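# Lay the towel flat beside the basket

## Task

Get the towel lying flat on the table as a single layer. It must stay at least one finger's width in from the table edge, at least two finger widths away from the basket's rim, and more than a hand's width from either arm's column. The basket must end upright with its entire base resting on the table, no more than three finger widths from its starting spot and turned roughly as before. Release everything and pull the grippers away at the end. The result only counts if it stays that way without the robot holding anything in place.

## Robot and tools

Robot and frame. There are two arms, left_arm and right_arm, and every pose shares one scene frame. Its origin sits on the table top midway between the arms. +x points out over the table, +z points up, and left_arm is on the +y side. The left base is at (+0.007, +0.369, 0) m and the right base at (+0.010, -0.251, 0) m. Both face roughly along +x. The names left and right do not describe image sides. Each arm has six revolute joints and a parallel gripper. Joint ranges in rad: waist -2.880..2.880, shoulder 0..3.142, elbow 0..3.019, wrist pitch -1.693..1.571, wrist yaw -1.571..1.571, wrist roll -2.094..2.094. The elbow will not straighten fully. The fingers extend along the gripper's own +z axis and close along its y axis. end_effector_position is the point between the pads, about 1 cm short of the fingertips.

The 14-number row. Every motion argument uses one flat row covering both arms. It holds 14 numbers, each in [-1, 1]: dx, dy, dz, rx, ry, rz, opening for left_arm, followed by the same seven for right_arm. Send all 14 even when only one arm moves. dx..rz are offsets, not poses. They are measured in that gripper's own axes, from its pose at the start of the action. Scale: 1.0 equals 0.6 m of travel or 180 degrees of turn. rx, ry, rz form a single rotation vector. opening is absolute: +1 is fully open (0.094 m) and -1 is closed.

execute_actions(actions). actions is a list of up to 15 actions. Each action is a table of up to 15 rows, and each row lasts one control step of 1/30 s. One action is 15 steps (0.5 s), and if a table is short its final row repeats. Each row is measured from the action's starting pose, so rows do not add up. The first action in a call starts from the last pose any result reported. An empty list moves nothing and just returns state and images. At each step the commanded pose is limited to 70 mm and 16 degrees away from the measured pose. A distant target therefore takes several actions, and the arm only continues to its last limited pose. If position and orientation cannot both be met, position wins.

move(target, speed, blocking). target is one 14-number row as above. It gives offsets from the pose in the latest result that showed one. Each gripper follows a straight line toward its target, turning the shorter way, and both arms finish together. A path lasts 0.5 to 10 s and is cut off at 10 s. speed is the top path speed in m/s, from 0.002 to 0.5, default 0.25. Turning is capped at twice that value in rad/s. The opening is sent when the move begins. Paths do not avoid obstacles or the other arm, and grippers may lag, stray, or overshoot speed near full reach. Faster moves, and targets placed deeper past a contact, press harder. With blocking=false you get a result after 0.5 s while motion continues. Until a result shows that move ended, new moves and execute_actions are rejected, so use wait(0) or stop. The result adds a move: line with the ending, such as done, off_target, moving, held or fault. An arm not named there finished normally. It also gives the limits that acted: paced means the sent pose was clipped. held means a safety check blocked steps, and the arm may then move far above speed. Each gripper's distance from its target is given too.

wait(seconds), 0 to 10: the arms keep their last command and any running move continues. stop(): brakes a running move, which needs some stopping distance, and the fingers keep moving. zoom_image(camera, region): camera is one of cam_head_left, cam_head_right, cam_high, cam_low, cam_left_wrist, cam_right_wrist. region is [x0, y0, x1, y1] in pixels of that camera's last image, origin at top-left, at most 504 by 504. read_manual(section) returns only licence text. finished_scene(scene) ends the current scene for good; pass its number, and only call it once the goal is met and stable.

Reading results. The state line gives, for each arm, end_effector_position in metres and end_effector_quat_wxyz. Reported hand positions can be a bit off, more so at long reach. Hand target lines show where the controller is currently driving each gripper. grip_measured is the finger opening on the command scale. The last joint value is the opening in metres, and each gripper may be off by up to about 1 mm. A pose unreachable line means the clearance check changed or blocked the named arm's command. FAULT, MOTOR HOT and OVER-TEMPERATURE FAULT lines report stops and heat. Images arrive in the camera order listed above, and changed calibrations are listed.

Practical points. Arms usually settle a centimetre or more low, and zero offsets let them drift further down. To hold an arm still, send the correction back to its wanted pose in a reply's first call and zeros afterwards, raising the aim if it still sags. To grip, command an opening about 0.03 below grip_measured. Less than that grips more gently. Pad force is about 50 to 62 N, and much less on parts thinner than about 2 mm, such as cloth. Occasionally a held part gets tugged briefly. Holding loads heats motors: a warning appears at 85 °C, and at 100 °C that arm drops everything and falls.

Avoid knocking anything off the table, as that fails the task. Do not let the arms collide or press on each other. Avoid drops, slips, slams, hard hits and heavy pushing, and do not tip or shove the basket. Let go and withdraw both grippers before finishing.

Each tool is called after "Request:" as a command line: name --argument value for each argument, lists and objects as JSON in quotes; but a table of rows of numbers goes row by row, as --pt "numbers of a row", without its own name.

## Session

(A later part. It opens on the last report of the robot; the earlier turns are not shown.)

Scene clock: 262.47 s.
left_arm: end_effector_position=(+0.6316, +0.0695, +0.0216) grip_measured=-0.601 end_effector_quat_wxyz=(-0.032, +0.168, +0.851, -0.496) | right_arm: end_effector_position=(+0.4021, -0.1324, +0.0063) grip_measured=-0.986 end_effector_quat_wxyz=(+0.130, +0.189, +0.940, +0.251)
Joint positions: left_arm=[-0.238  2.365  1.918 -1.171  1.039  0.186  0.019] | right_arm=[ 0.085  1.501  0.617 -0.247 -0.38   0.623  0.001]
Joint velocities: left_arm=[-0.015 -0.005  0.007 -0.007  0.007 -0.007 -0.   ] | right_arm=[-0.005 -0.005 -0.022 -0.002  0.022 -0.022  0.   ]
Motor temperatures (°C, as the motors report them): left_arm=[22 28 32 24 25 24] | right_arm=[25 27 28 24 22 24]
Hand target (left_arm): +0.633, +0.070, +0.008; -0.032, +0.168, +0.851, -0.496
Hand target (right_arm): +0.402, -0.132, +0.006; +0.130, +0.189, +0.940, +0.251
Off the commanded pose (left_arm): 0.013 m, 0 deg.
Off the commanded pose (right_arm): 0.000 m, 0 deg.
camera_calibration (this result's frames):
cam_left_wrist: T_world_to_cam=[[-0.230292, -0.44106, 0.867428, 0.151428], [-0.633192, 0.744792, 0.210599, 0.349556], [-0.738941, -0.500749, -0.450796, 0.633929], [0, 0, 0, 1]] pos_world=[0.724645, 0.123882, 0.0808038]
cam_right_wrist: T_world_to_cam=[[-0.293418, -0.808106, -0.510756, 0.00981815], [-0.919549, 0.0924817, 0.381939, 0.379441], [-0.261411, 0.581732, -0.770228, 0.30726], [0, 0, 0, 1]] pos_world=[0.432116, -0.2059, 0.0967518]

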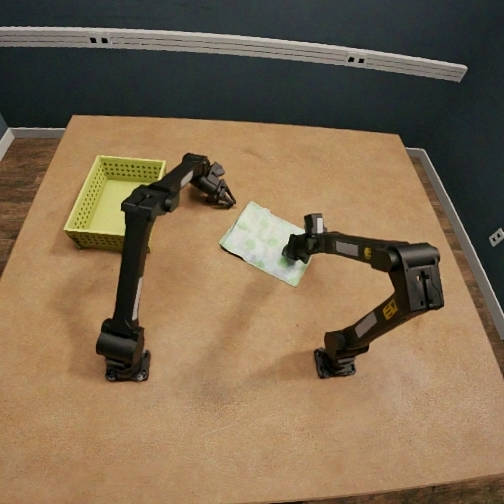

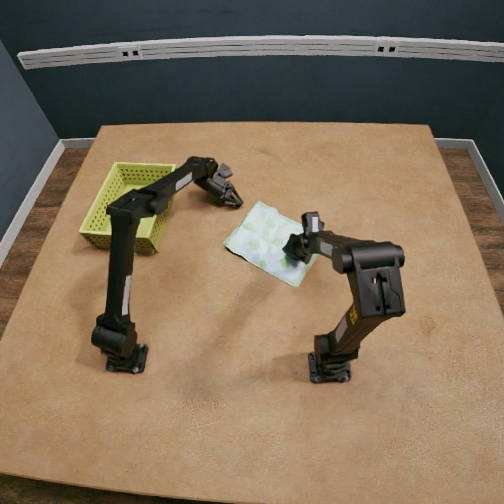

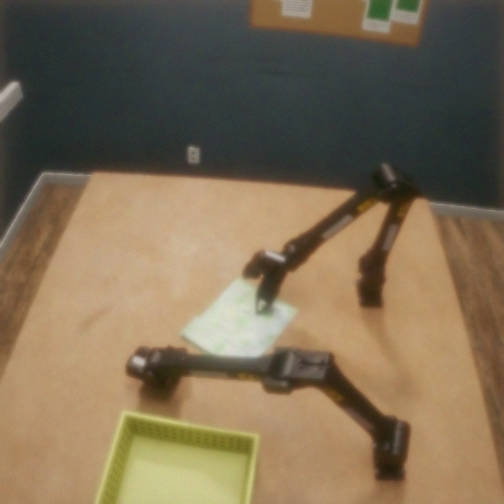

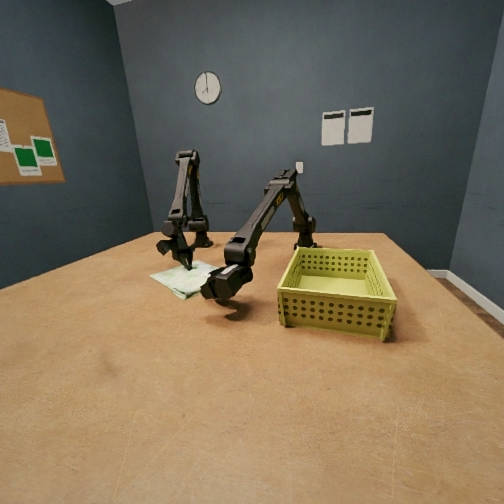

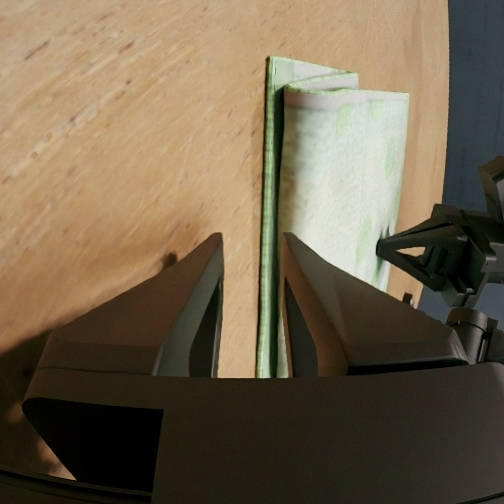

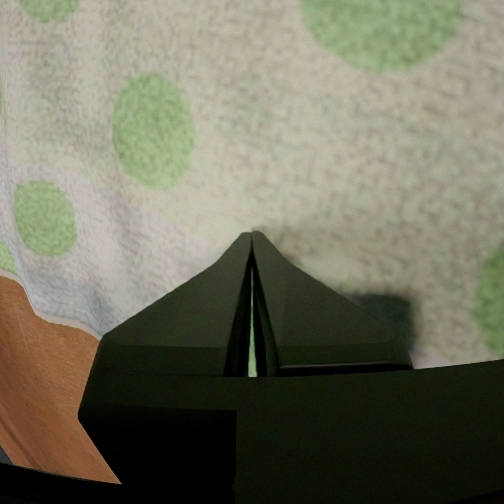

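Slide forward along the table.

Request:
move --target '[0,-0.02,0.085,0,0,0,-0.6,0,0,0.01,0,0,0,-1]' --speed 0.03

Scene clock: 266.40 s.
left_arm: end_effector_position=(+0.6254, +0.0310, +0.0125) grip_measured=-0.601 end_effector_quat_wxyz=(-0.023, +0.169, +0.851, -0.497) | right_arm: end_effector_position=(+0.4021, -0.1324, +0.0063) grip_measured=-0.986 end_effector_quat_wxyz=(+0.130, +0.189, +0.940, +0.251)
Joint positions: left_arm=[-0.295  2.356  1.875 -1.011  1.039  0.059  0.019] | right_arm=[ 0.085  1.501  0.617 -0.247 -0.38   0.623  0.001]
Joint velocities: left_arm=[ 0.005  0.015 -0.002  0.007  0.037  0.007 -0.001] | right_arm=[ 0.005 -0.005 -0.017 -0.007  0.051  0.022 -0.001]
Motor temperatures (°C, as the motors report them): left_arm=[22 28 32 24 25 24] | right_arm=[25 27 28 24 22 24]
Hand target (left_arm): +0.617, +0.022, +0.006; -0.032, +0.168, +0.852, -0.495
Hand target (right_arm): +0.404, -0.130, +0.001; +0.130, +0.189, +0.940, +0.251
Off the commanded pose (left_arm): 0.014 m, 1 deg.
Off the commanded pose (right_arm): 0.006 m, 0 deg.
move: off_target (left_arm)
camera_calibration (this result's frames):
cam_left_wrist: T_world_to_cam=[[-0.240492, -0.438313, 0.866052, 0.147174], [-0.6418, 0.741167, 0.196888, 0.381885], [-0.728187, -0.508482, -0.459554, 0.599635], [0, 0, 0, 1]] pos_world=[0.717134, 0.0863713, 0.0729153]
cam_right_wrist: T_world_to_cam=[[-0.293418, -0.808106, -0.510756, 0.00981815], [-0.919549, 0.0924817, 0.381939, 0.379441], [-0.261411, 0.581732, -0.770228, 0.30726], [0, 0, 0, 1]] pos_world=[0.432116, -0.2059, 0.0967518]

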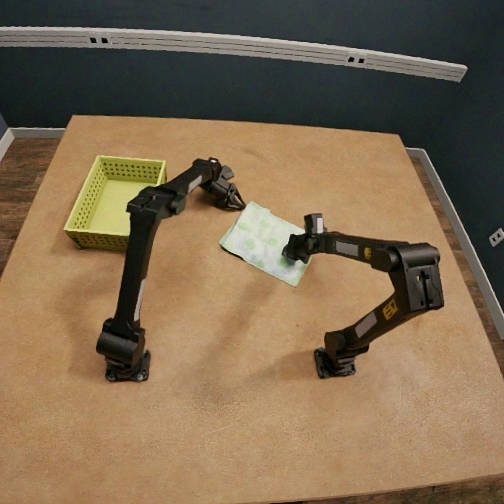

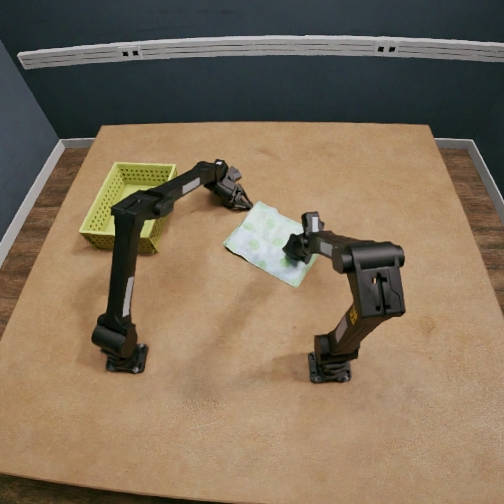

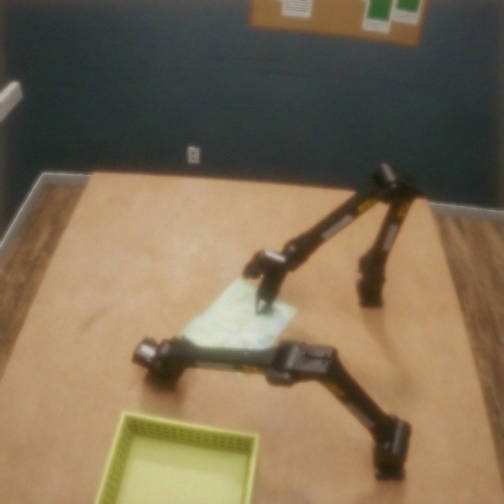

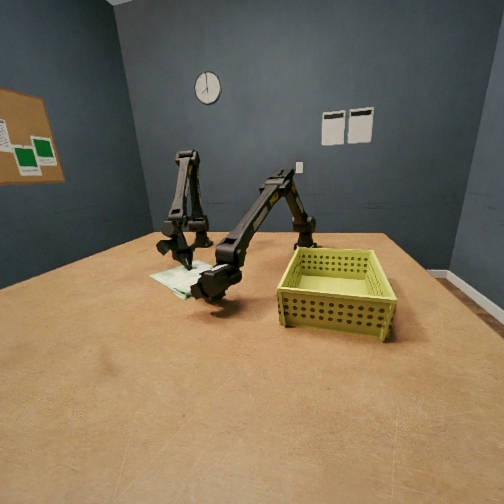

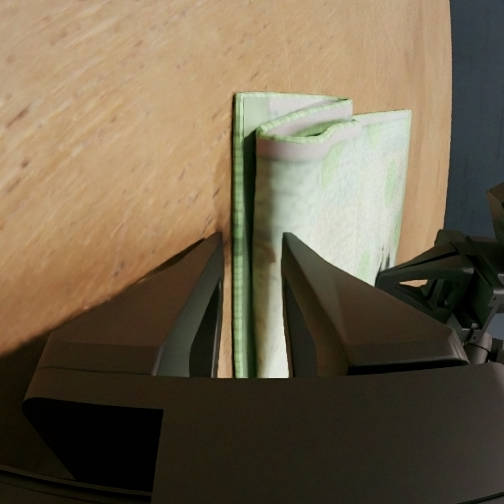

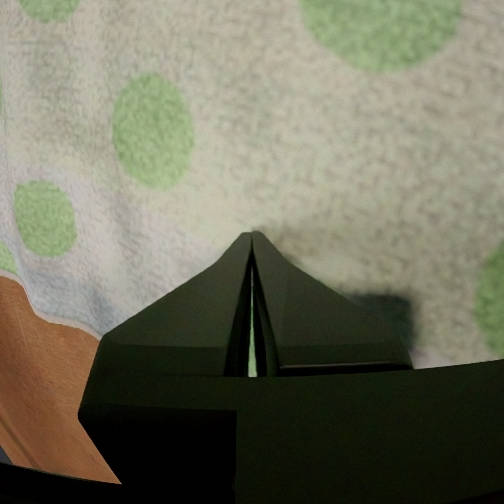

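Request:
move --target '[0,-0.015,0.05,0,0,0,-0.6,0,0,0.01,0,0,0,-1]' --speed 0.03

Request:
execute_actions --actions '[[[0,0,0.01,0,0,0,-1,0,0,0,0,0,0,-1]],[[0,0,0.01,0,0,0,-1,0,0,0,0,0,0,-1]],[[0,-0.09,-0.05,0,0,0,-1,0,0,0,0,0,0,-1]],[[0,-0.09,-0.05,0,0,0,-1,0,0,0,0,0,0,-1]]]'

Scene clock: 271.33 s.
left_arm: end_effector_position=(+0.6260, +0.0119, +0.0127) grip_measured=-0.601 end_effector_quat_wxyz=(-0.014, +0.169, +0.850, -0.499) | right_arm: end_effector_position=(+0.4021, -0.1324, +0.0063) grip_measured=-0.986 end_effector_quat_wxyz=(+0.130, +0.189, +0.940, +0.251)
Joint positions: left_arm=[-0.321  2.353  1.864 -0.928  1.039 -0.009  0.019] | right_arm=[ 0.085  1.501  0.617 -0.247 -0.38   0.623  0.001]
Joint velocities: left_arm=[ 0.005 -0.024  0.007  0.017  0.125 -0.022 -0.001] | right_arm=[-0.034 -0.015  0.002  0.007 -0.007 -0.037 -0.   ]
Motor temperatures (°C, as the motors report them): left_arm=[22 29 32 24 25 24] | right_arm=[25 27 28 24 22 24]
Hand target (left_arm): +0.617, +0.002, +0.005; -0.023, +0.169, +0.851, -0.497
Hand target (right_arm): +0.404, -0.130, +0.001; +0.130, +0.189, +0.940, +0.251
Off the commanded pose (left_arm): 0.016 m, 1 deg.
Off the commanded pose (right_arm): 0.006 m, 0 deg.
move: off_target (left_arm)
camera_calibration (this result's frames):
cam_left_wrist: T_world_to_cam=[[-0.249929, -0.432665, 0.86622, 0.14468], [-0.650741, 0.737505, 0.180616, 0.402219], [-0.716987, -0.518544, -0.465877, 0.583671], [0, 0, 0, 1]] pos_world=[0.716385, 0.0686185, 0.0739475]
cam_right_wrist: T_world_to_cam=[[-0.293418, -0.808106, -0.510756, 0.00981815], [-0.919549, 0.0924817, 0.381939, 0.379441], [-0.261411, 0.581732, -0.770228, 0.30726], [0, 0, 0, 1]] pos_world=[0.432116, -0.2059, 0.0967518]

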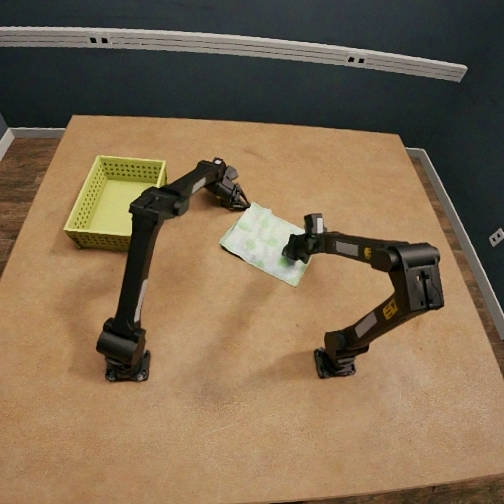

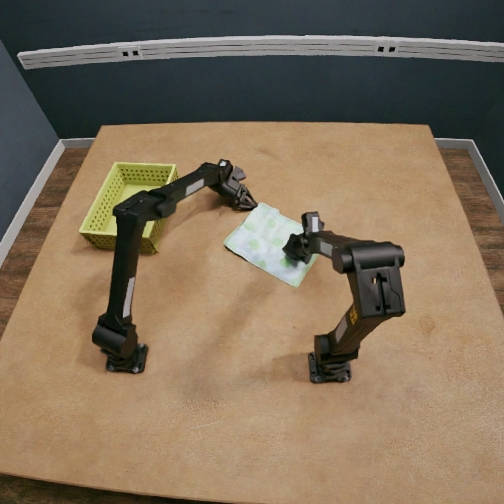

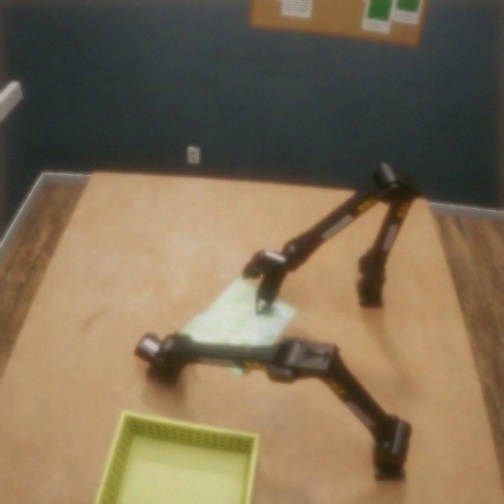

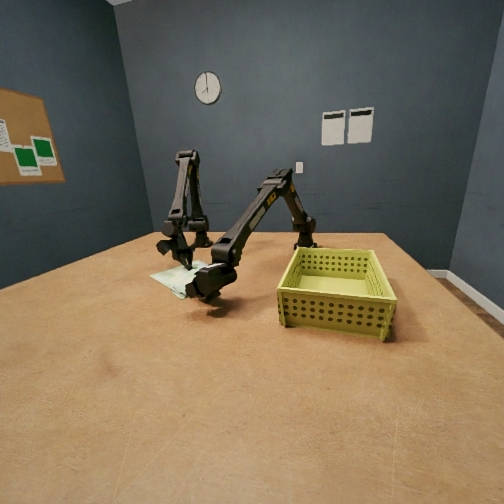

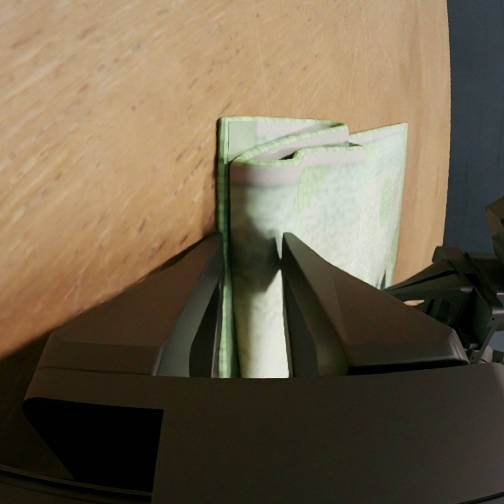

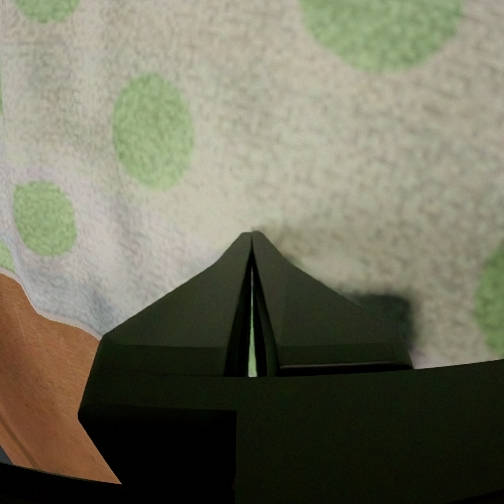

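Scene clock: 273.33 s.
left_arm: end_effector_position=(+0.6097, +0.0172, +0.1588) grip_measured=-0.968 end_effector_quat_wxyz=(+0.015, +0.186, +0.844, -0.502) | right_arm: end_effector_position=(+0.4021, -0.1324, +0.0063) grip_measured=-0.987 end_effector_quat_wxyz=(+0.130, +0.189, +0.940, +0.251)
Joint positions: left_arm=[-0.321  2.122  1.853 -1.08   1.039 -0.009  0.001] | right_arm=[ 0.085  1.501  0.617 -0.247 -0.38   0.623  0.001]
Joint velocities: left_arm=[-0.015 -0.005  0.007  0.007  0.007  0.037  0.   ] | right_arm=[-0.005  0.005  0.002  0.002 -0.066  0.022 -0.001]
Motor temperatures (°C, as the motors report them): left_arm=[22 29 32 24 25 24] | right_arm=[25 27 28 24 22 24]
Hand target (left_arm): +0.611, +0.016, +0.152; +0.006, +0.180, +0.846, -0.501
Hand target (right_arm): +0.402, -0.132, +0.006; +0.130, +0.189, +0.940, +0.251
Off the commanded pose (left_arm): 0.008 m, 1 deg.
Off the commanded pose (right_arm): 0.000 m, 0 deg.
camera_calibration (this result's frames):
cam_left_wrist: T_world_to_cam=[[-0.305283, -0.414664, 0.857238, 0.0512176], [-0.660495, 0.740677, 0.123063, 0.376312], [-0.685966, -0.528632, -0.499999, 0.629447], [0, 0, 0, 1]] pos_world=[0.695967, 0.0752587, 0.224507]
cam_right_wrist: T_world_to_cam=[[-0.293418, -0.808106, -0.510756, 0.00981815], [-0.919549, 0.0924817, 0.381939, 0.379441], [-0.261411, 0.581732, -0.770228, 0.30726], [0, 0, 0, 1]] pos_world=[0.432116, -0.2059, 0.0967518]

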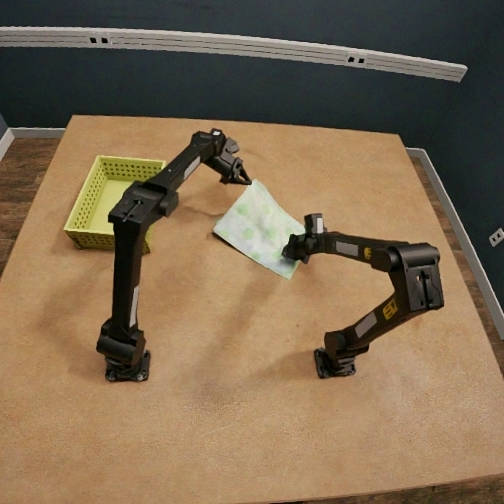

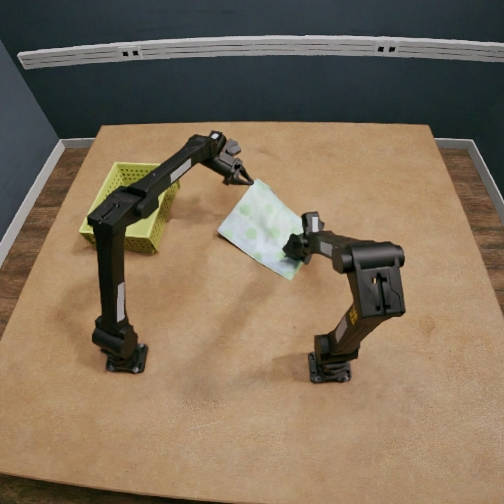

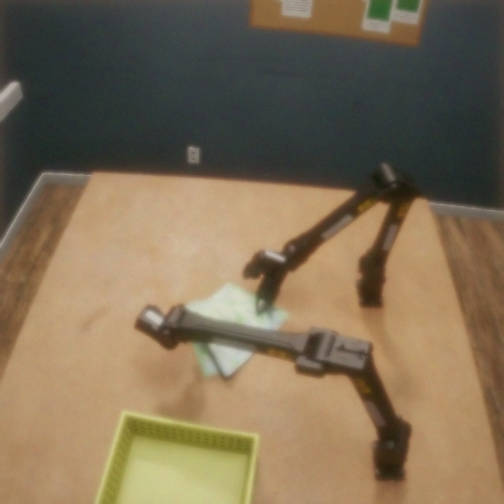

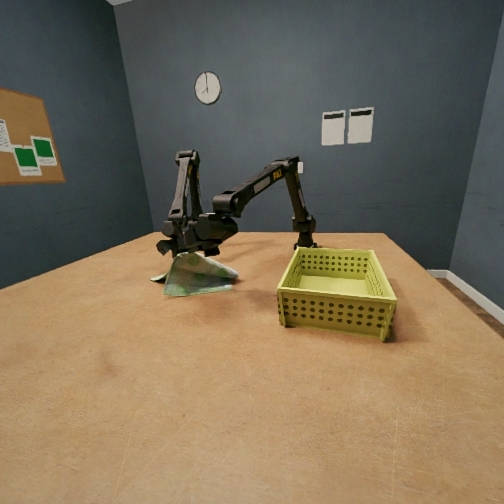

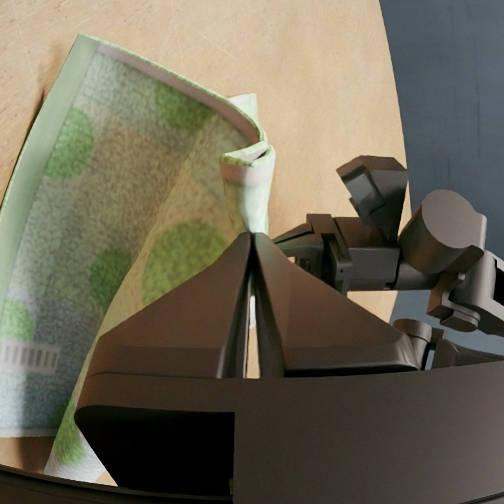

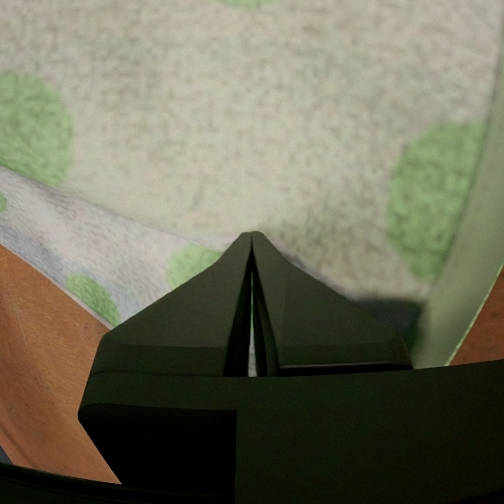

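Request:
move --target '[0,0,0,0,0,0,-1,-0.13,-0.23,-0.42,0,0,0,-1]'

Request:
move --target '[0.08,-0.45,0.39,0,0,0,-1,0,0,0,0,0,0,-1]' --speed 0.1

Scene clock: 290.93 s.
left_arm: end_effector_position=(+0.6097, +0.0172, +0.1583) grip_measured=-0.968 end_effector_quat_wxyz=(+0.015, +0.185, +0.844, -0.502) | right_arm: end_effector_position=(+0.3334, -0.3740, +0.1429) grip_measured=-0.987 end_effector_quat_wxyz=(+0.119, +0.200, +0.936, +0.264)
Joint positions: left_arm=[-0.321  2.123  1.853 -1.08   1.039 -0.009  0.001] | right_arm=[-0.695  1.295  0.881 -1.162 -0.588 -0.221  0.001]
Joint velocities: left_arm=[-0.005 -0.015 -0.007 -0.017 -0.022  0.051  0.001] | right_arm=[-0.015 -0.005 -0.017 -0.002  0.037 -0.095 -0.   ]
Motor temperatures (°C, as the motors report them): left_arm=[22 29 33 24 25 24] | right_arm=[25 27 28 24 22 24]
Hand target (left_arm): +0.610, +0.017, +0.159; +0.015, +0.186, +0.844, -0.502
Hand target (right_arm): +0.344, -0.379, +0.154; +0.128, +0.190, +0.937, +0.263
Off the commanded pose (left_arm): 0.001 m, 0 deg.
Off the commanded pose (right_arm): 0.021 m, 2 deg.
move: off_target (right_arm)
camera_calibration (this result's frames):
cam_left_wrist: T_world_to_cam=[[-0.304661, -0.414866, 0.857361, 0.0512573], [-0.660405, 0.740648, 0.123717, 0.376234], [-0.686328, -0.528514, -0.499626, 0.629366], [0, 0, 0, 1]] pos_world=[0.696035, 0.0752366, 0.223955]
cam_right_wrist: T_world_to_cam=[[-0.314041, -0.786261, -0.532139, -0.117639], [-0.910233, 0.0899973, 0.404198, 0.279277], [-0.269914, 0.611305, -0.743944, 0.545263], [0, 0, 0, 1]] pos_world=[0.364438, -0.450951, 0.230162]

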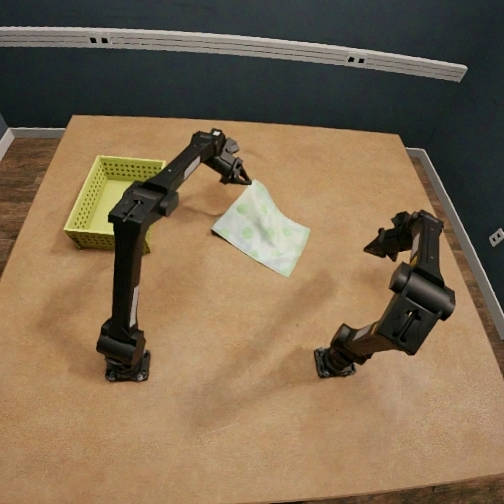

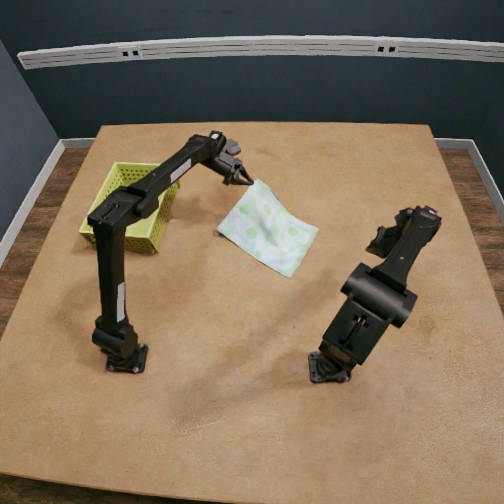

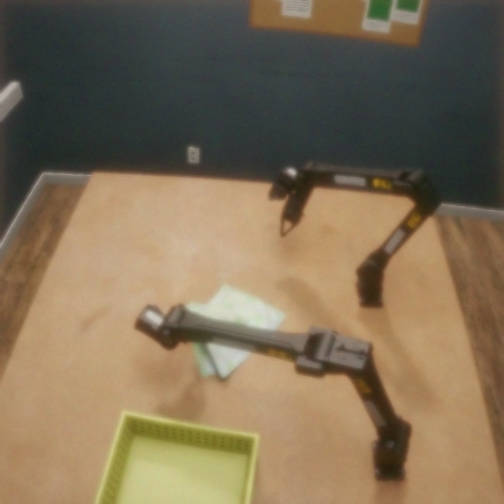

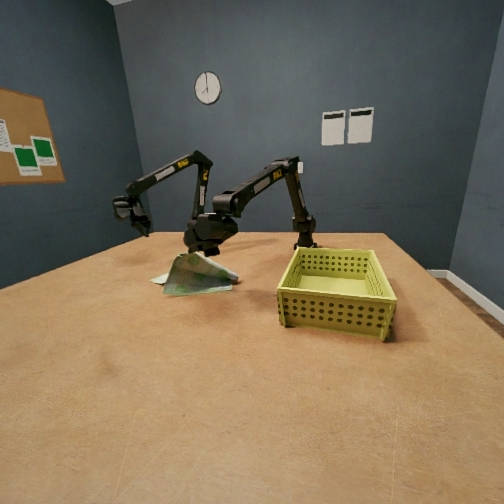

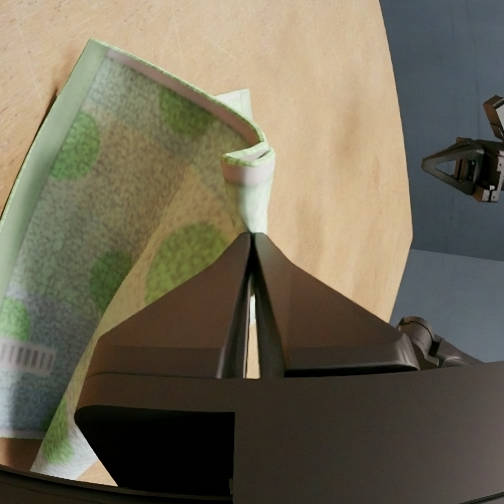

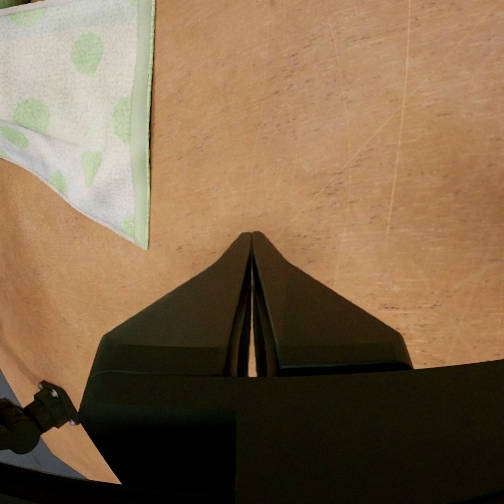

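Scene clock: 294.97 s.
left_arm: end_effector_position=(+0.4328, -0.2684, +0.2548) grip_measured=-0.968 end_effector_quat_wxyz=(+0.008, +0.184, +0.850, -0.493) | right_arm: end_effector_position=(+0.3334, -0.3740, +0.1429) grip_measured=-0.987 end_effector_quat_wxyz=(+0.119, +0.200, +0.936, +0.264)
Joint positions: left_arm=[-0.832  1.997  1.861 -0.658  0.768 -0.727  0.001] | right_arm=[-0.695  1.295  0.881 -1.162 -0.588 -0.221  0.001]
Joint velocities: left_arm=[-0.005 -0.015 -0.007 -0.007 -0.066 -0.007  0.   ] | right_arm=[ 0.005  0.005 -0.002 -0.007 -0.066 -0.066 -0.   ]
Motor temperatures (°C, as the motors report them): left_arm=[22 29 33 24 25 24] | right_arm=[25 27 29 24 22 24]
Hand target (left_arm): +0.441, -0.283, +0.263; +0.017, +0.184, +0.844, -0.503
Hand target (right_arm): +0.333, -0.374, +0.143; +0.119, +0.200, +0.936, +0.264
Off the commanded pose (left_arm): 0.017 m, 1 deg.
Off the commanded pose (right_arm): 0.000 m, 0 deg.
move: off_target (left_arm)
camera_calibration (this result's frames):
cam_left_wrist: T_world_to_cam=[[-0.29655, -0.434151, 0.85063, -0.210843], [-0.657247, 0.738992, 0.14804, 0.451045], [-0.692881, -0.515173, -0.504492, 0.412837], [0, 0, 0, 1]] pos_world=[0.51997, -0.212174, 0.320849]
cam_right_wrist: T_world_to_cam=[[-0.314041, -0.786261, -0.532139, -0.117639], [-0.910233, 0.0899973, 0.404198, 0.279277], [-0.269914, 0.611305, -0.743944, 0.545263], [0, 0, 0, 1]] pos_world=[0.364438, -0.450951, 0.230162]

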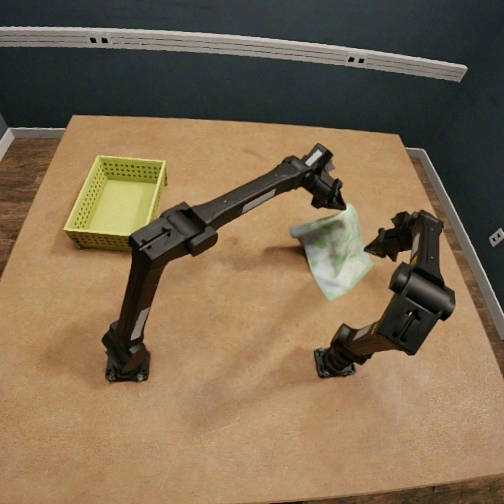

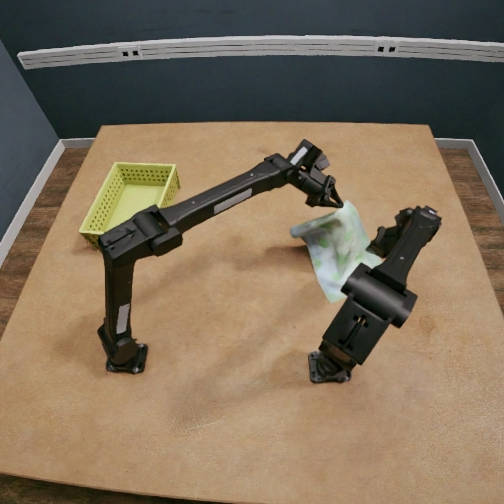

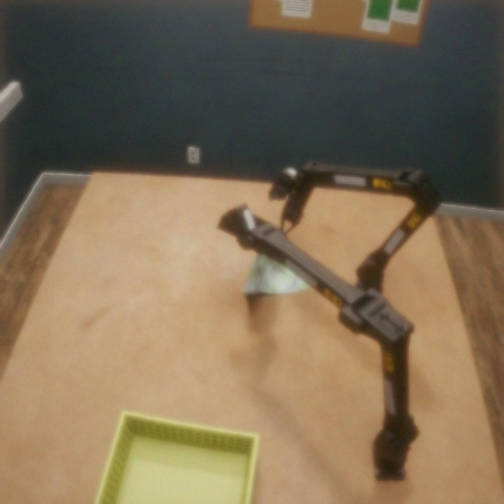

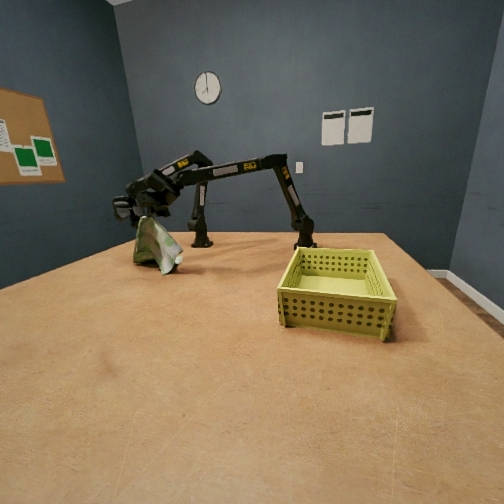

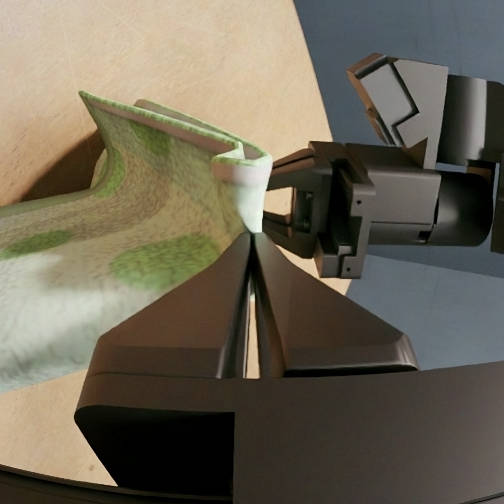

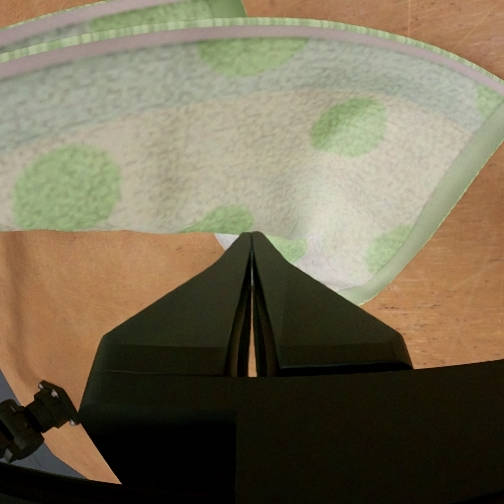

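Request:
move --target '[0.1,0.23,0.2,0,0,0,-1,-0.08,-0.04,-0.17,0,0,0,-1]' --speed 0.08

Request:
move --target '[0,0,-0.03,0,0,0,0,0,0,0,0,0,0,-1]' --speed 0.05

Request:
move --target '[-0.1,-0.1,-0.5,0,0,0,0,0,0,0,0,0,0,1]' --speed 0.2

Scene clock: 321.10 s.
left_arm: end_effector_position=(+0.4070, -0.2830, +0.0901) grip_measured=-0.968 end_effector_quat_wxyz=(+0.019, +0.188, +0.846, -0.499) | right_arm: end_effector_position=(+0.3268, -0.4464, +0.2096) grip_measured=-0.987 end_effector_quat_wxyz=(+0.110, +0.204, +0.933, +0.276)
Joint positions: left_arm=[-0.877  2.118  1.591 -0.212  0.73  -0.767  0.001] | right_arm=[-0.864  1.389  1.148 -1.475 -0.587 -0.422  0.001]
Joint velocities: left_arm=[-0.005  0.005  0.002 -0.007 -0.007  0.007 -0.   ] | right_arm=[-0.024 -0.005 -0.012 -0.012  0.007 -0.051 -0.   ]
Motor temperatures (°C, as the motors report them): left_arm=[22 29 38 24 25 24] | right_arm=[25 27 30 24 22 24]
Hand target (left_arm): +0.397, -0.287, +0.067; +0.008, +0.184, +0.850, -0.493
Hand target (right_arm): +0.334, -0.458, +0.222; +0.120, +0.199, +0.935, +0.267
Off the commanded pose (left_arm): 0.026 m, 2 deg.
Off the commanded pose (right_arm): 0.019 m, 2 deg.
move: off_target (left_arm, right_arm)
camera_calibration (this result's frames):
cam_left_wrist: T_world_to_cam=[[-0.314066, -0.420851, 0.851027, -0.0738822], [-0.662443, 0.739258, 0.121108, 0.473854], [-0.680097, -0.525721, -0.510966, 0.296785], [0, 0, 0, 1]] pos_world=[0.492539, -0.225367, 0.157135]
cam_right_wrist: T_world_to_cam=[[-0.323064, -0.770726, -0.549192, -0.127766], [-0.904662, 0.0811138, 0.418338, 0.244019], [-0.277877, 0.631983, -0.723451, 0.644862], [0, 0, 0, 1]] pos_world=[0.35867, -0.525808, 0.294276]

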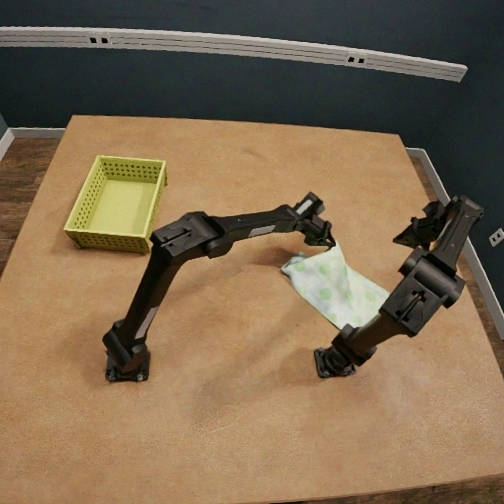

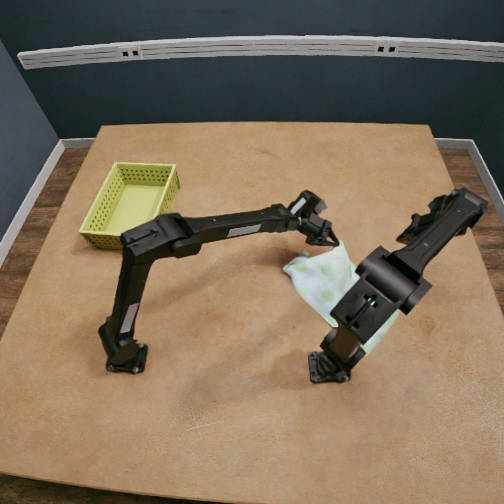

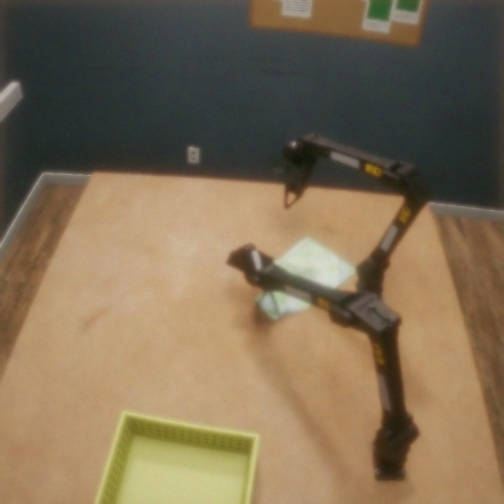

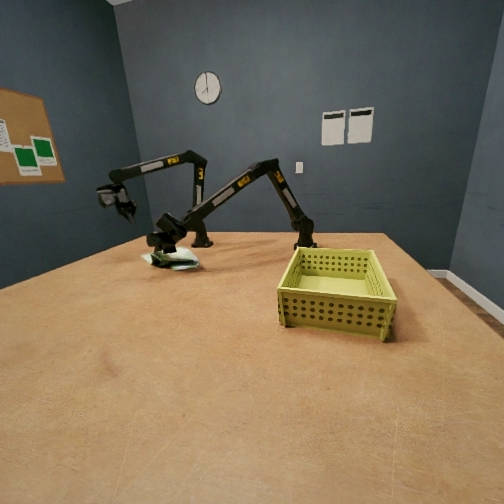

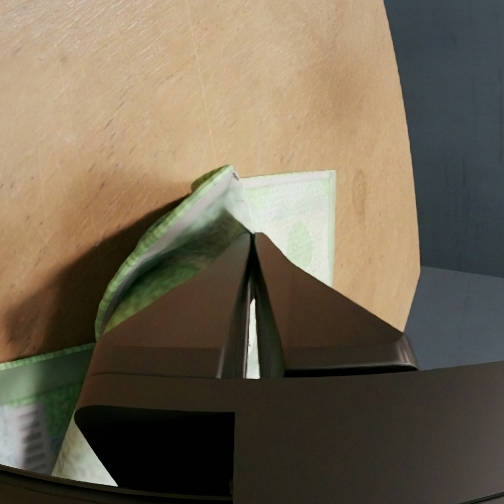

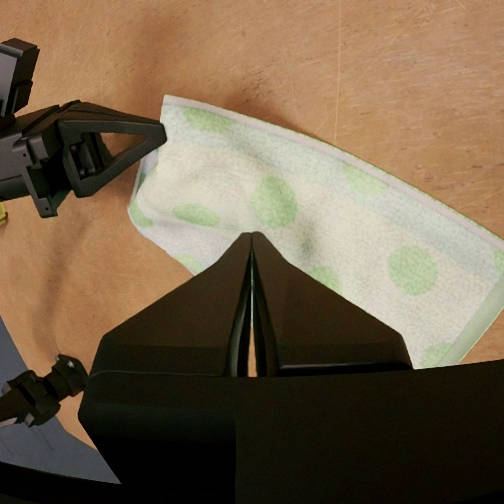

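Scene clock: 321.97 s.
left_arm: end_effector_position=(+0.4053, -0.2779, +0.1044) grip_measured=-0.002 end_effector_quat_wxyz=(+0.021, +0.190, +0.842, -0.504) | right_arm: end_effector_position=(+0.3268, -0.4464, +0.2096) grip_measured=-0.987 end_effector_quat_wxyz=(+0.110, +0.204, +0.933, +0.276)
Joint positions: left_arm=[-0.873  2.088  1.573 -0.212  0.739 -0.767  0.047] | right_arm=[-0.864  1.389  1.148 -1.475 -0.587 -0.422  0.001]
Joint velocities: left_arm=[-0.015  0.005  0.007  0.022 -0.022  0.022 -0.   ] | right_arm=[-0.015  0.005 -0.002 -0.007 -0.081 -0.007 -0.   ]
Motor temperatures (°C, as the motors report them): left_arm=[22 29 37 24 25 24] | right_arm=[25 27 30 24 22 24]
Hand target (left_arm): +0.410, -0.268, +0.099; +0.019, +0.188, +0.846, -0.499
Hand target (right_arm): +0.327, -0.446, +0.210; +0.110, +0.204, +0.933, +0.276
Off the commanded pose (left_arm): 0.012 m, 1 deg.
Off the commanded pose (right_arm): 0.000 m, 0 deg.
move: off_target (left_arm)
camera_calibration (this result's frames):
cam_left_wrist: T_world_to_cam=[[-0.318408, -0.408109, 0.855607, -0.0796791], [-0.660572, 0.742879, 0.108513, 0.46874], [-0.679898, -0.530639, -0.506124, 0.30364], [0, 0, 0, 1]] pos_world=[0.49071, -0.219611, 0.170989]
cam_right_wrist: T_world_to_cam=[[-0.323064, -0.770726, -0.549192, -0.127766], [-0.904662, 0.0811138, 0.418338, 0.244019], [-0.277877, 0.631983, -0.723451, 0.644862], [0, 0, 0, 1]] pos_world=[0.35867, -0.525808, 0.294276]

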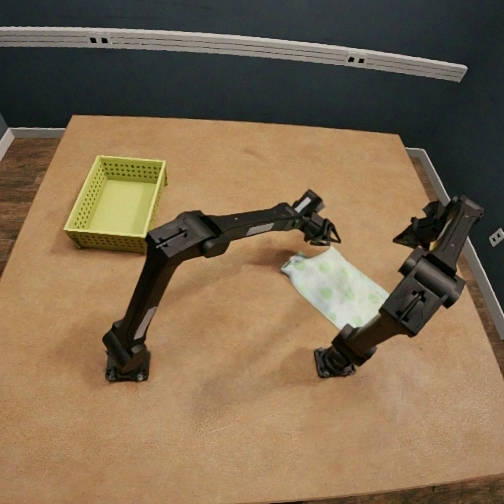

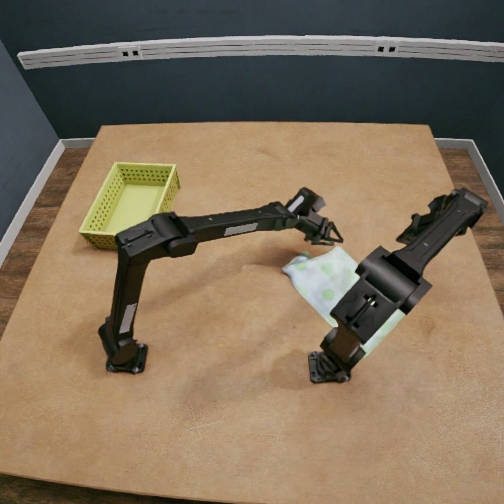

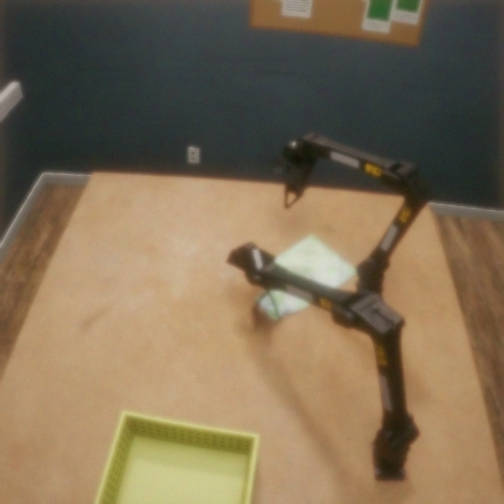

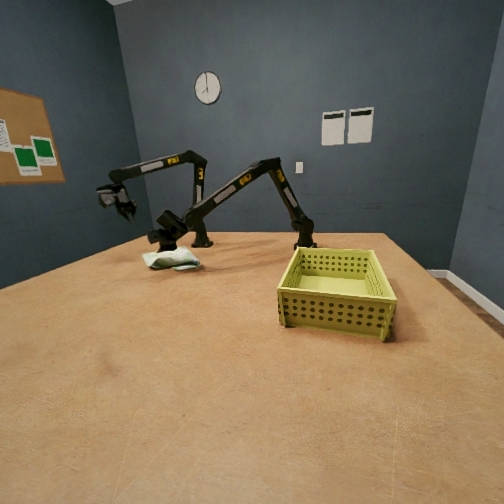

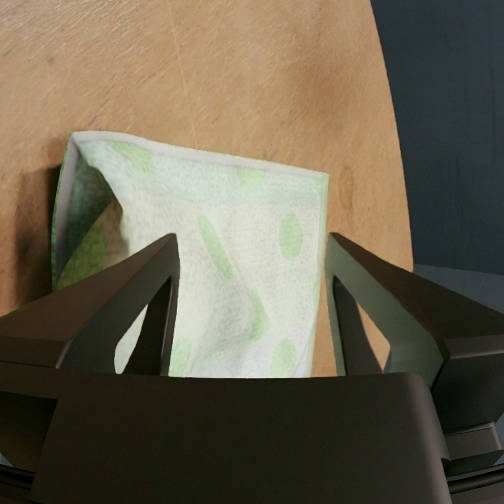

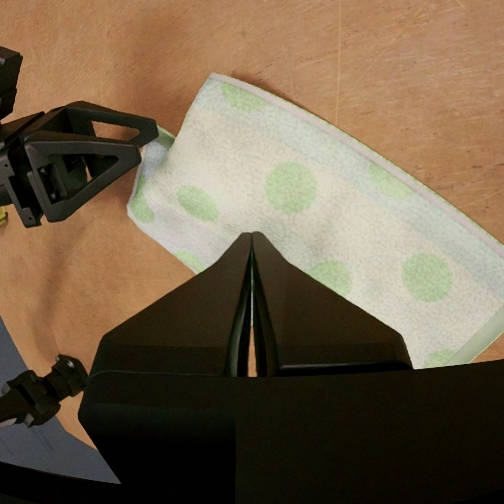

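Scene clock: 324.03 s.
left_arm: end_effector_position=(+0.4837, -0.0617, +0.2977) grip_measured=-0.002 end_effector_quat_wxyz=(+0.007, +0.177, +0.848, -0.500) | right_arm: end_effector_position=(+0.3268, -0.4464, +0.2096) grip_measured=+1.000 end_effector_quat_wxyz=(+0.110, +0.204, +0.933, +0.276)
Joint positions: left_arm=[-0.52   1.773  1.67  -0.969  0.965 -0.366  0.047] | right_arm=[-0.864  1.389  1.148 -1.475 -0.587 -0.422  0.094]
Joint velocities: left_arm=[-0.005  0.005  0.002 -0.002  0.022  0.066 -0.001] | right_arm=[-0.005 -0.015 -0.012  0.002 -0.066 -0.051  0.   ]
Motor temperatures (°C, as the motors report them): left_arm=[22 29 37 24 25 24] | right_arm=[25 27 30 24 22 24]
Hand target (left_arm): +0.491, -0.064, +0.314; +0.021, +0.190, +0.842, -0.504
Hand target (right_arm): +0.327, -0.446, +0.210; +0.110, +0.204, +0.933, +0.276
Off the commanded pose (left_arm): 0.019 m, 2 deg.
Off the commanded pose (right_arm): 0.000 m, 0 deg.
move: off_target (left_arm)
camera_calibration (this result's frames):
cam_left_wrist: T_world_to_cam=[[-0.283905, -0.425395, 0.859324, -0.150702], [-0.662214, 0.735126, 0.145129, 0.328359], [-0.693448, -0.527853, -0.490409, 0.571503], [0, 0, 0, 1]] pos_world=[0.570967, -0.00382359, 0.362118]
cam_right_wrist: T_world_to_cam=[[-0.323064, -0.770726, -0.549192, -0.127766], [-0.904662, 0.0811138, 0.418338, 0.244019], [-0.277877, 0.631983, -0.723451, 0.644862], [0, 0, 0, 1]] pos_world=[0.35867, -0.525808, 0.294276]

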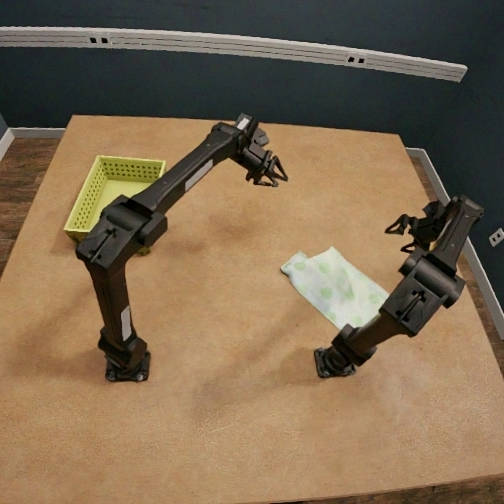

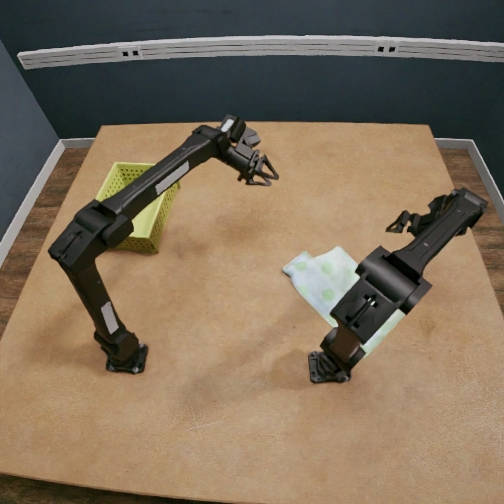

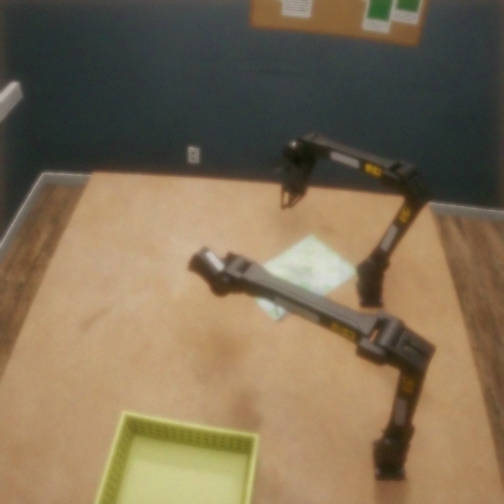

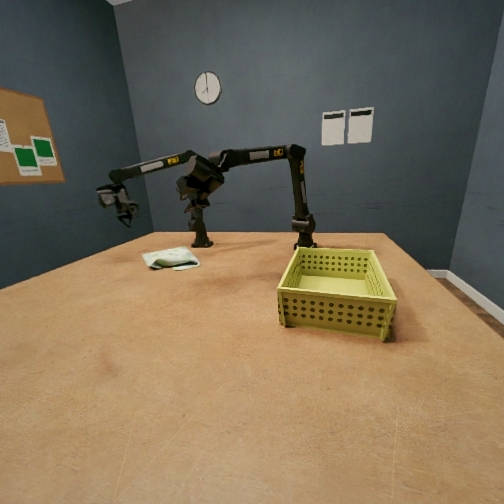

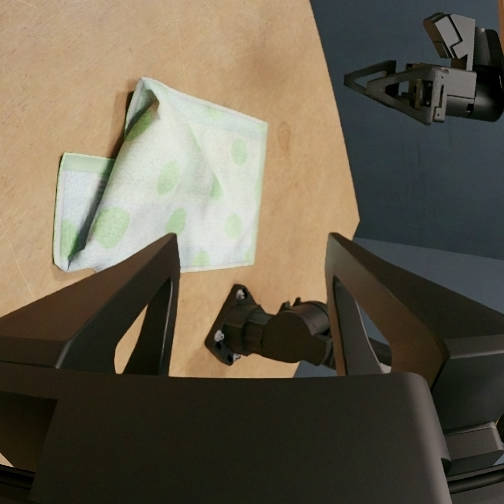

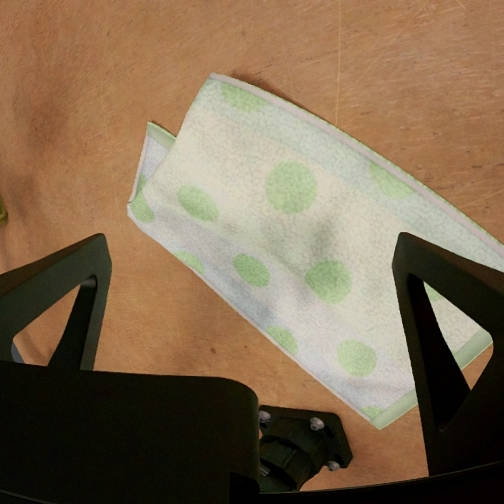

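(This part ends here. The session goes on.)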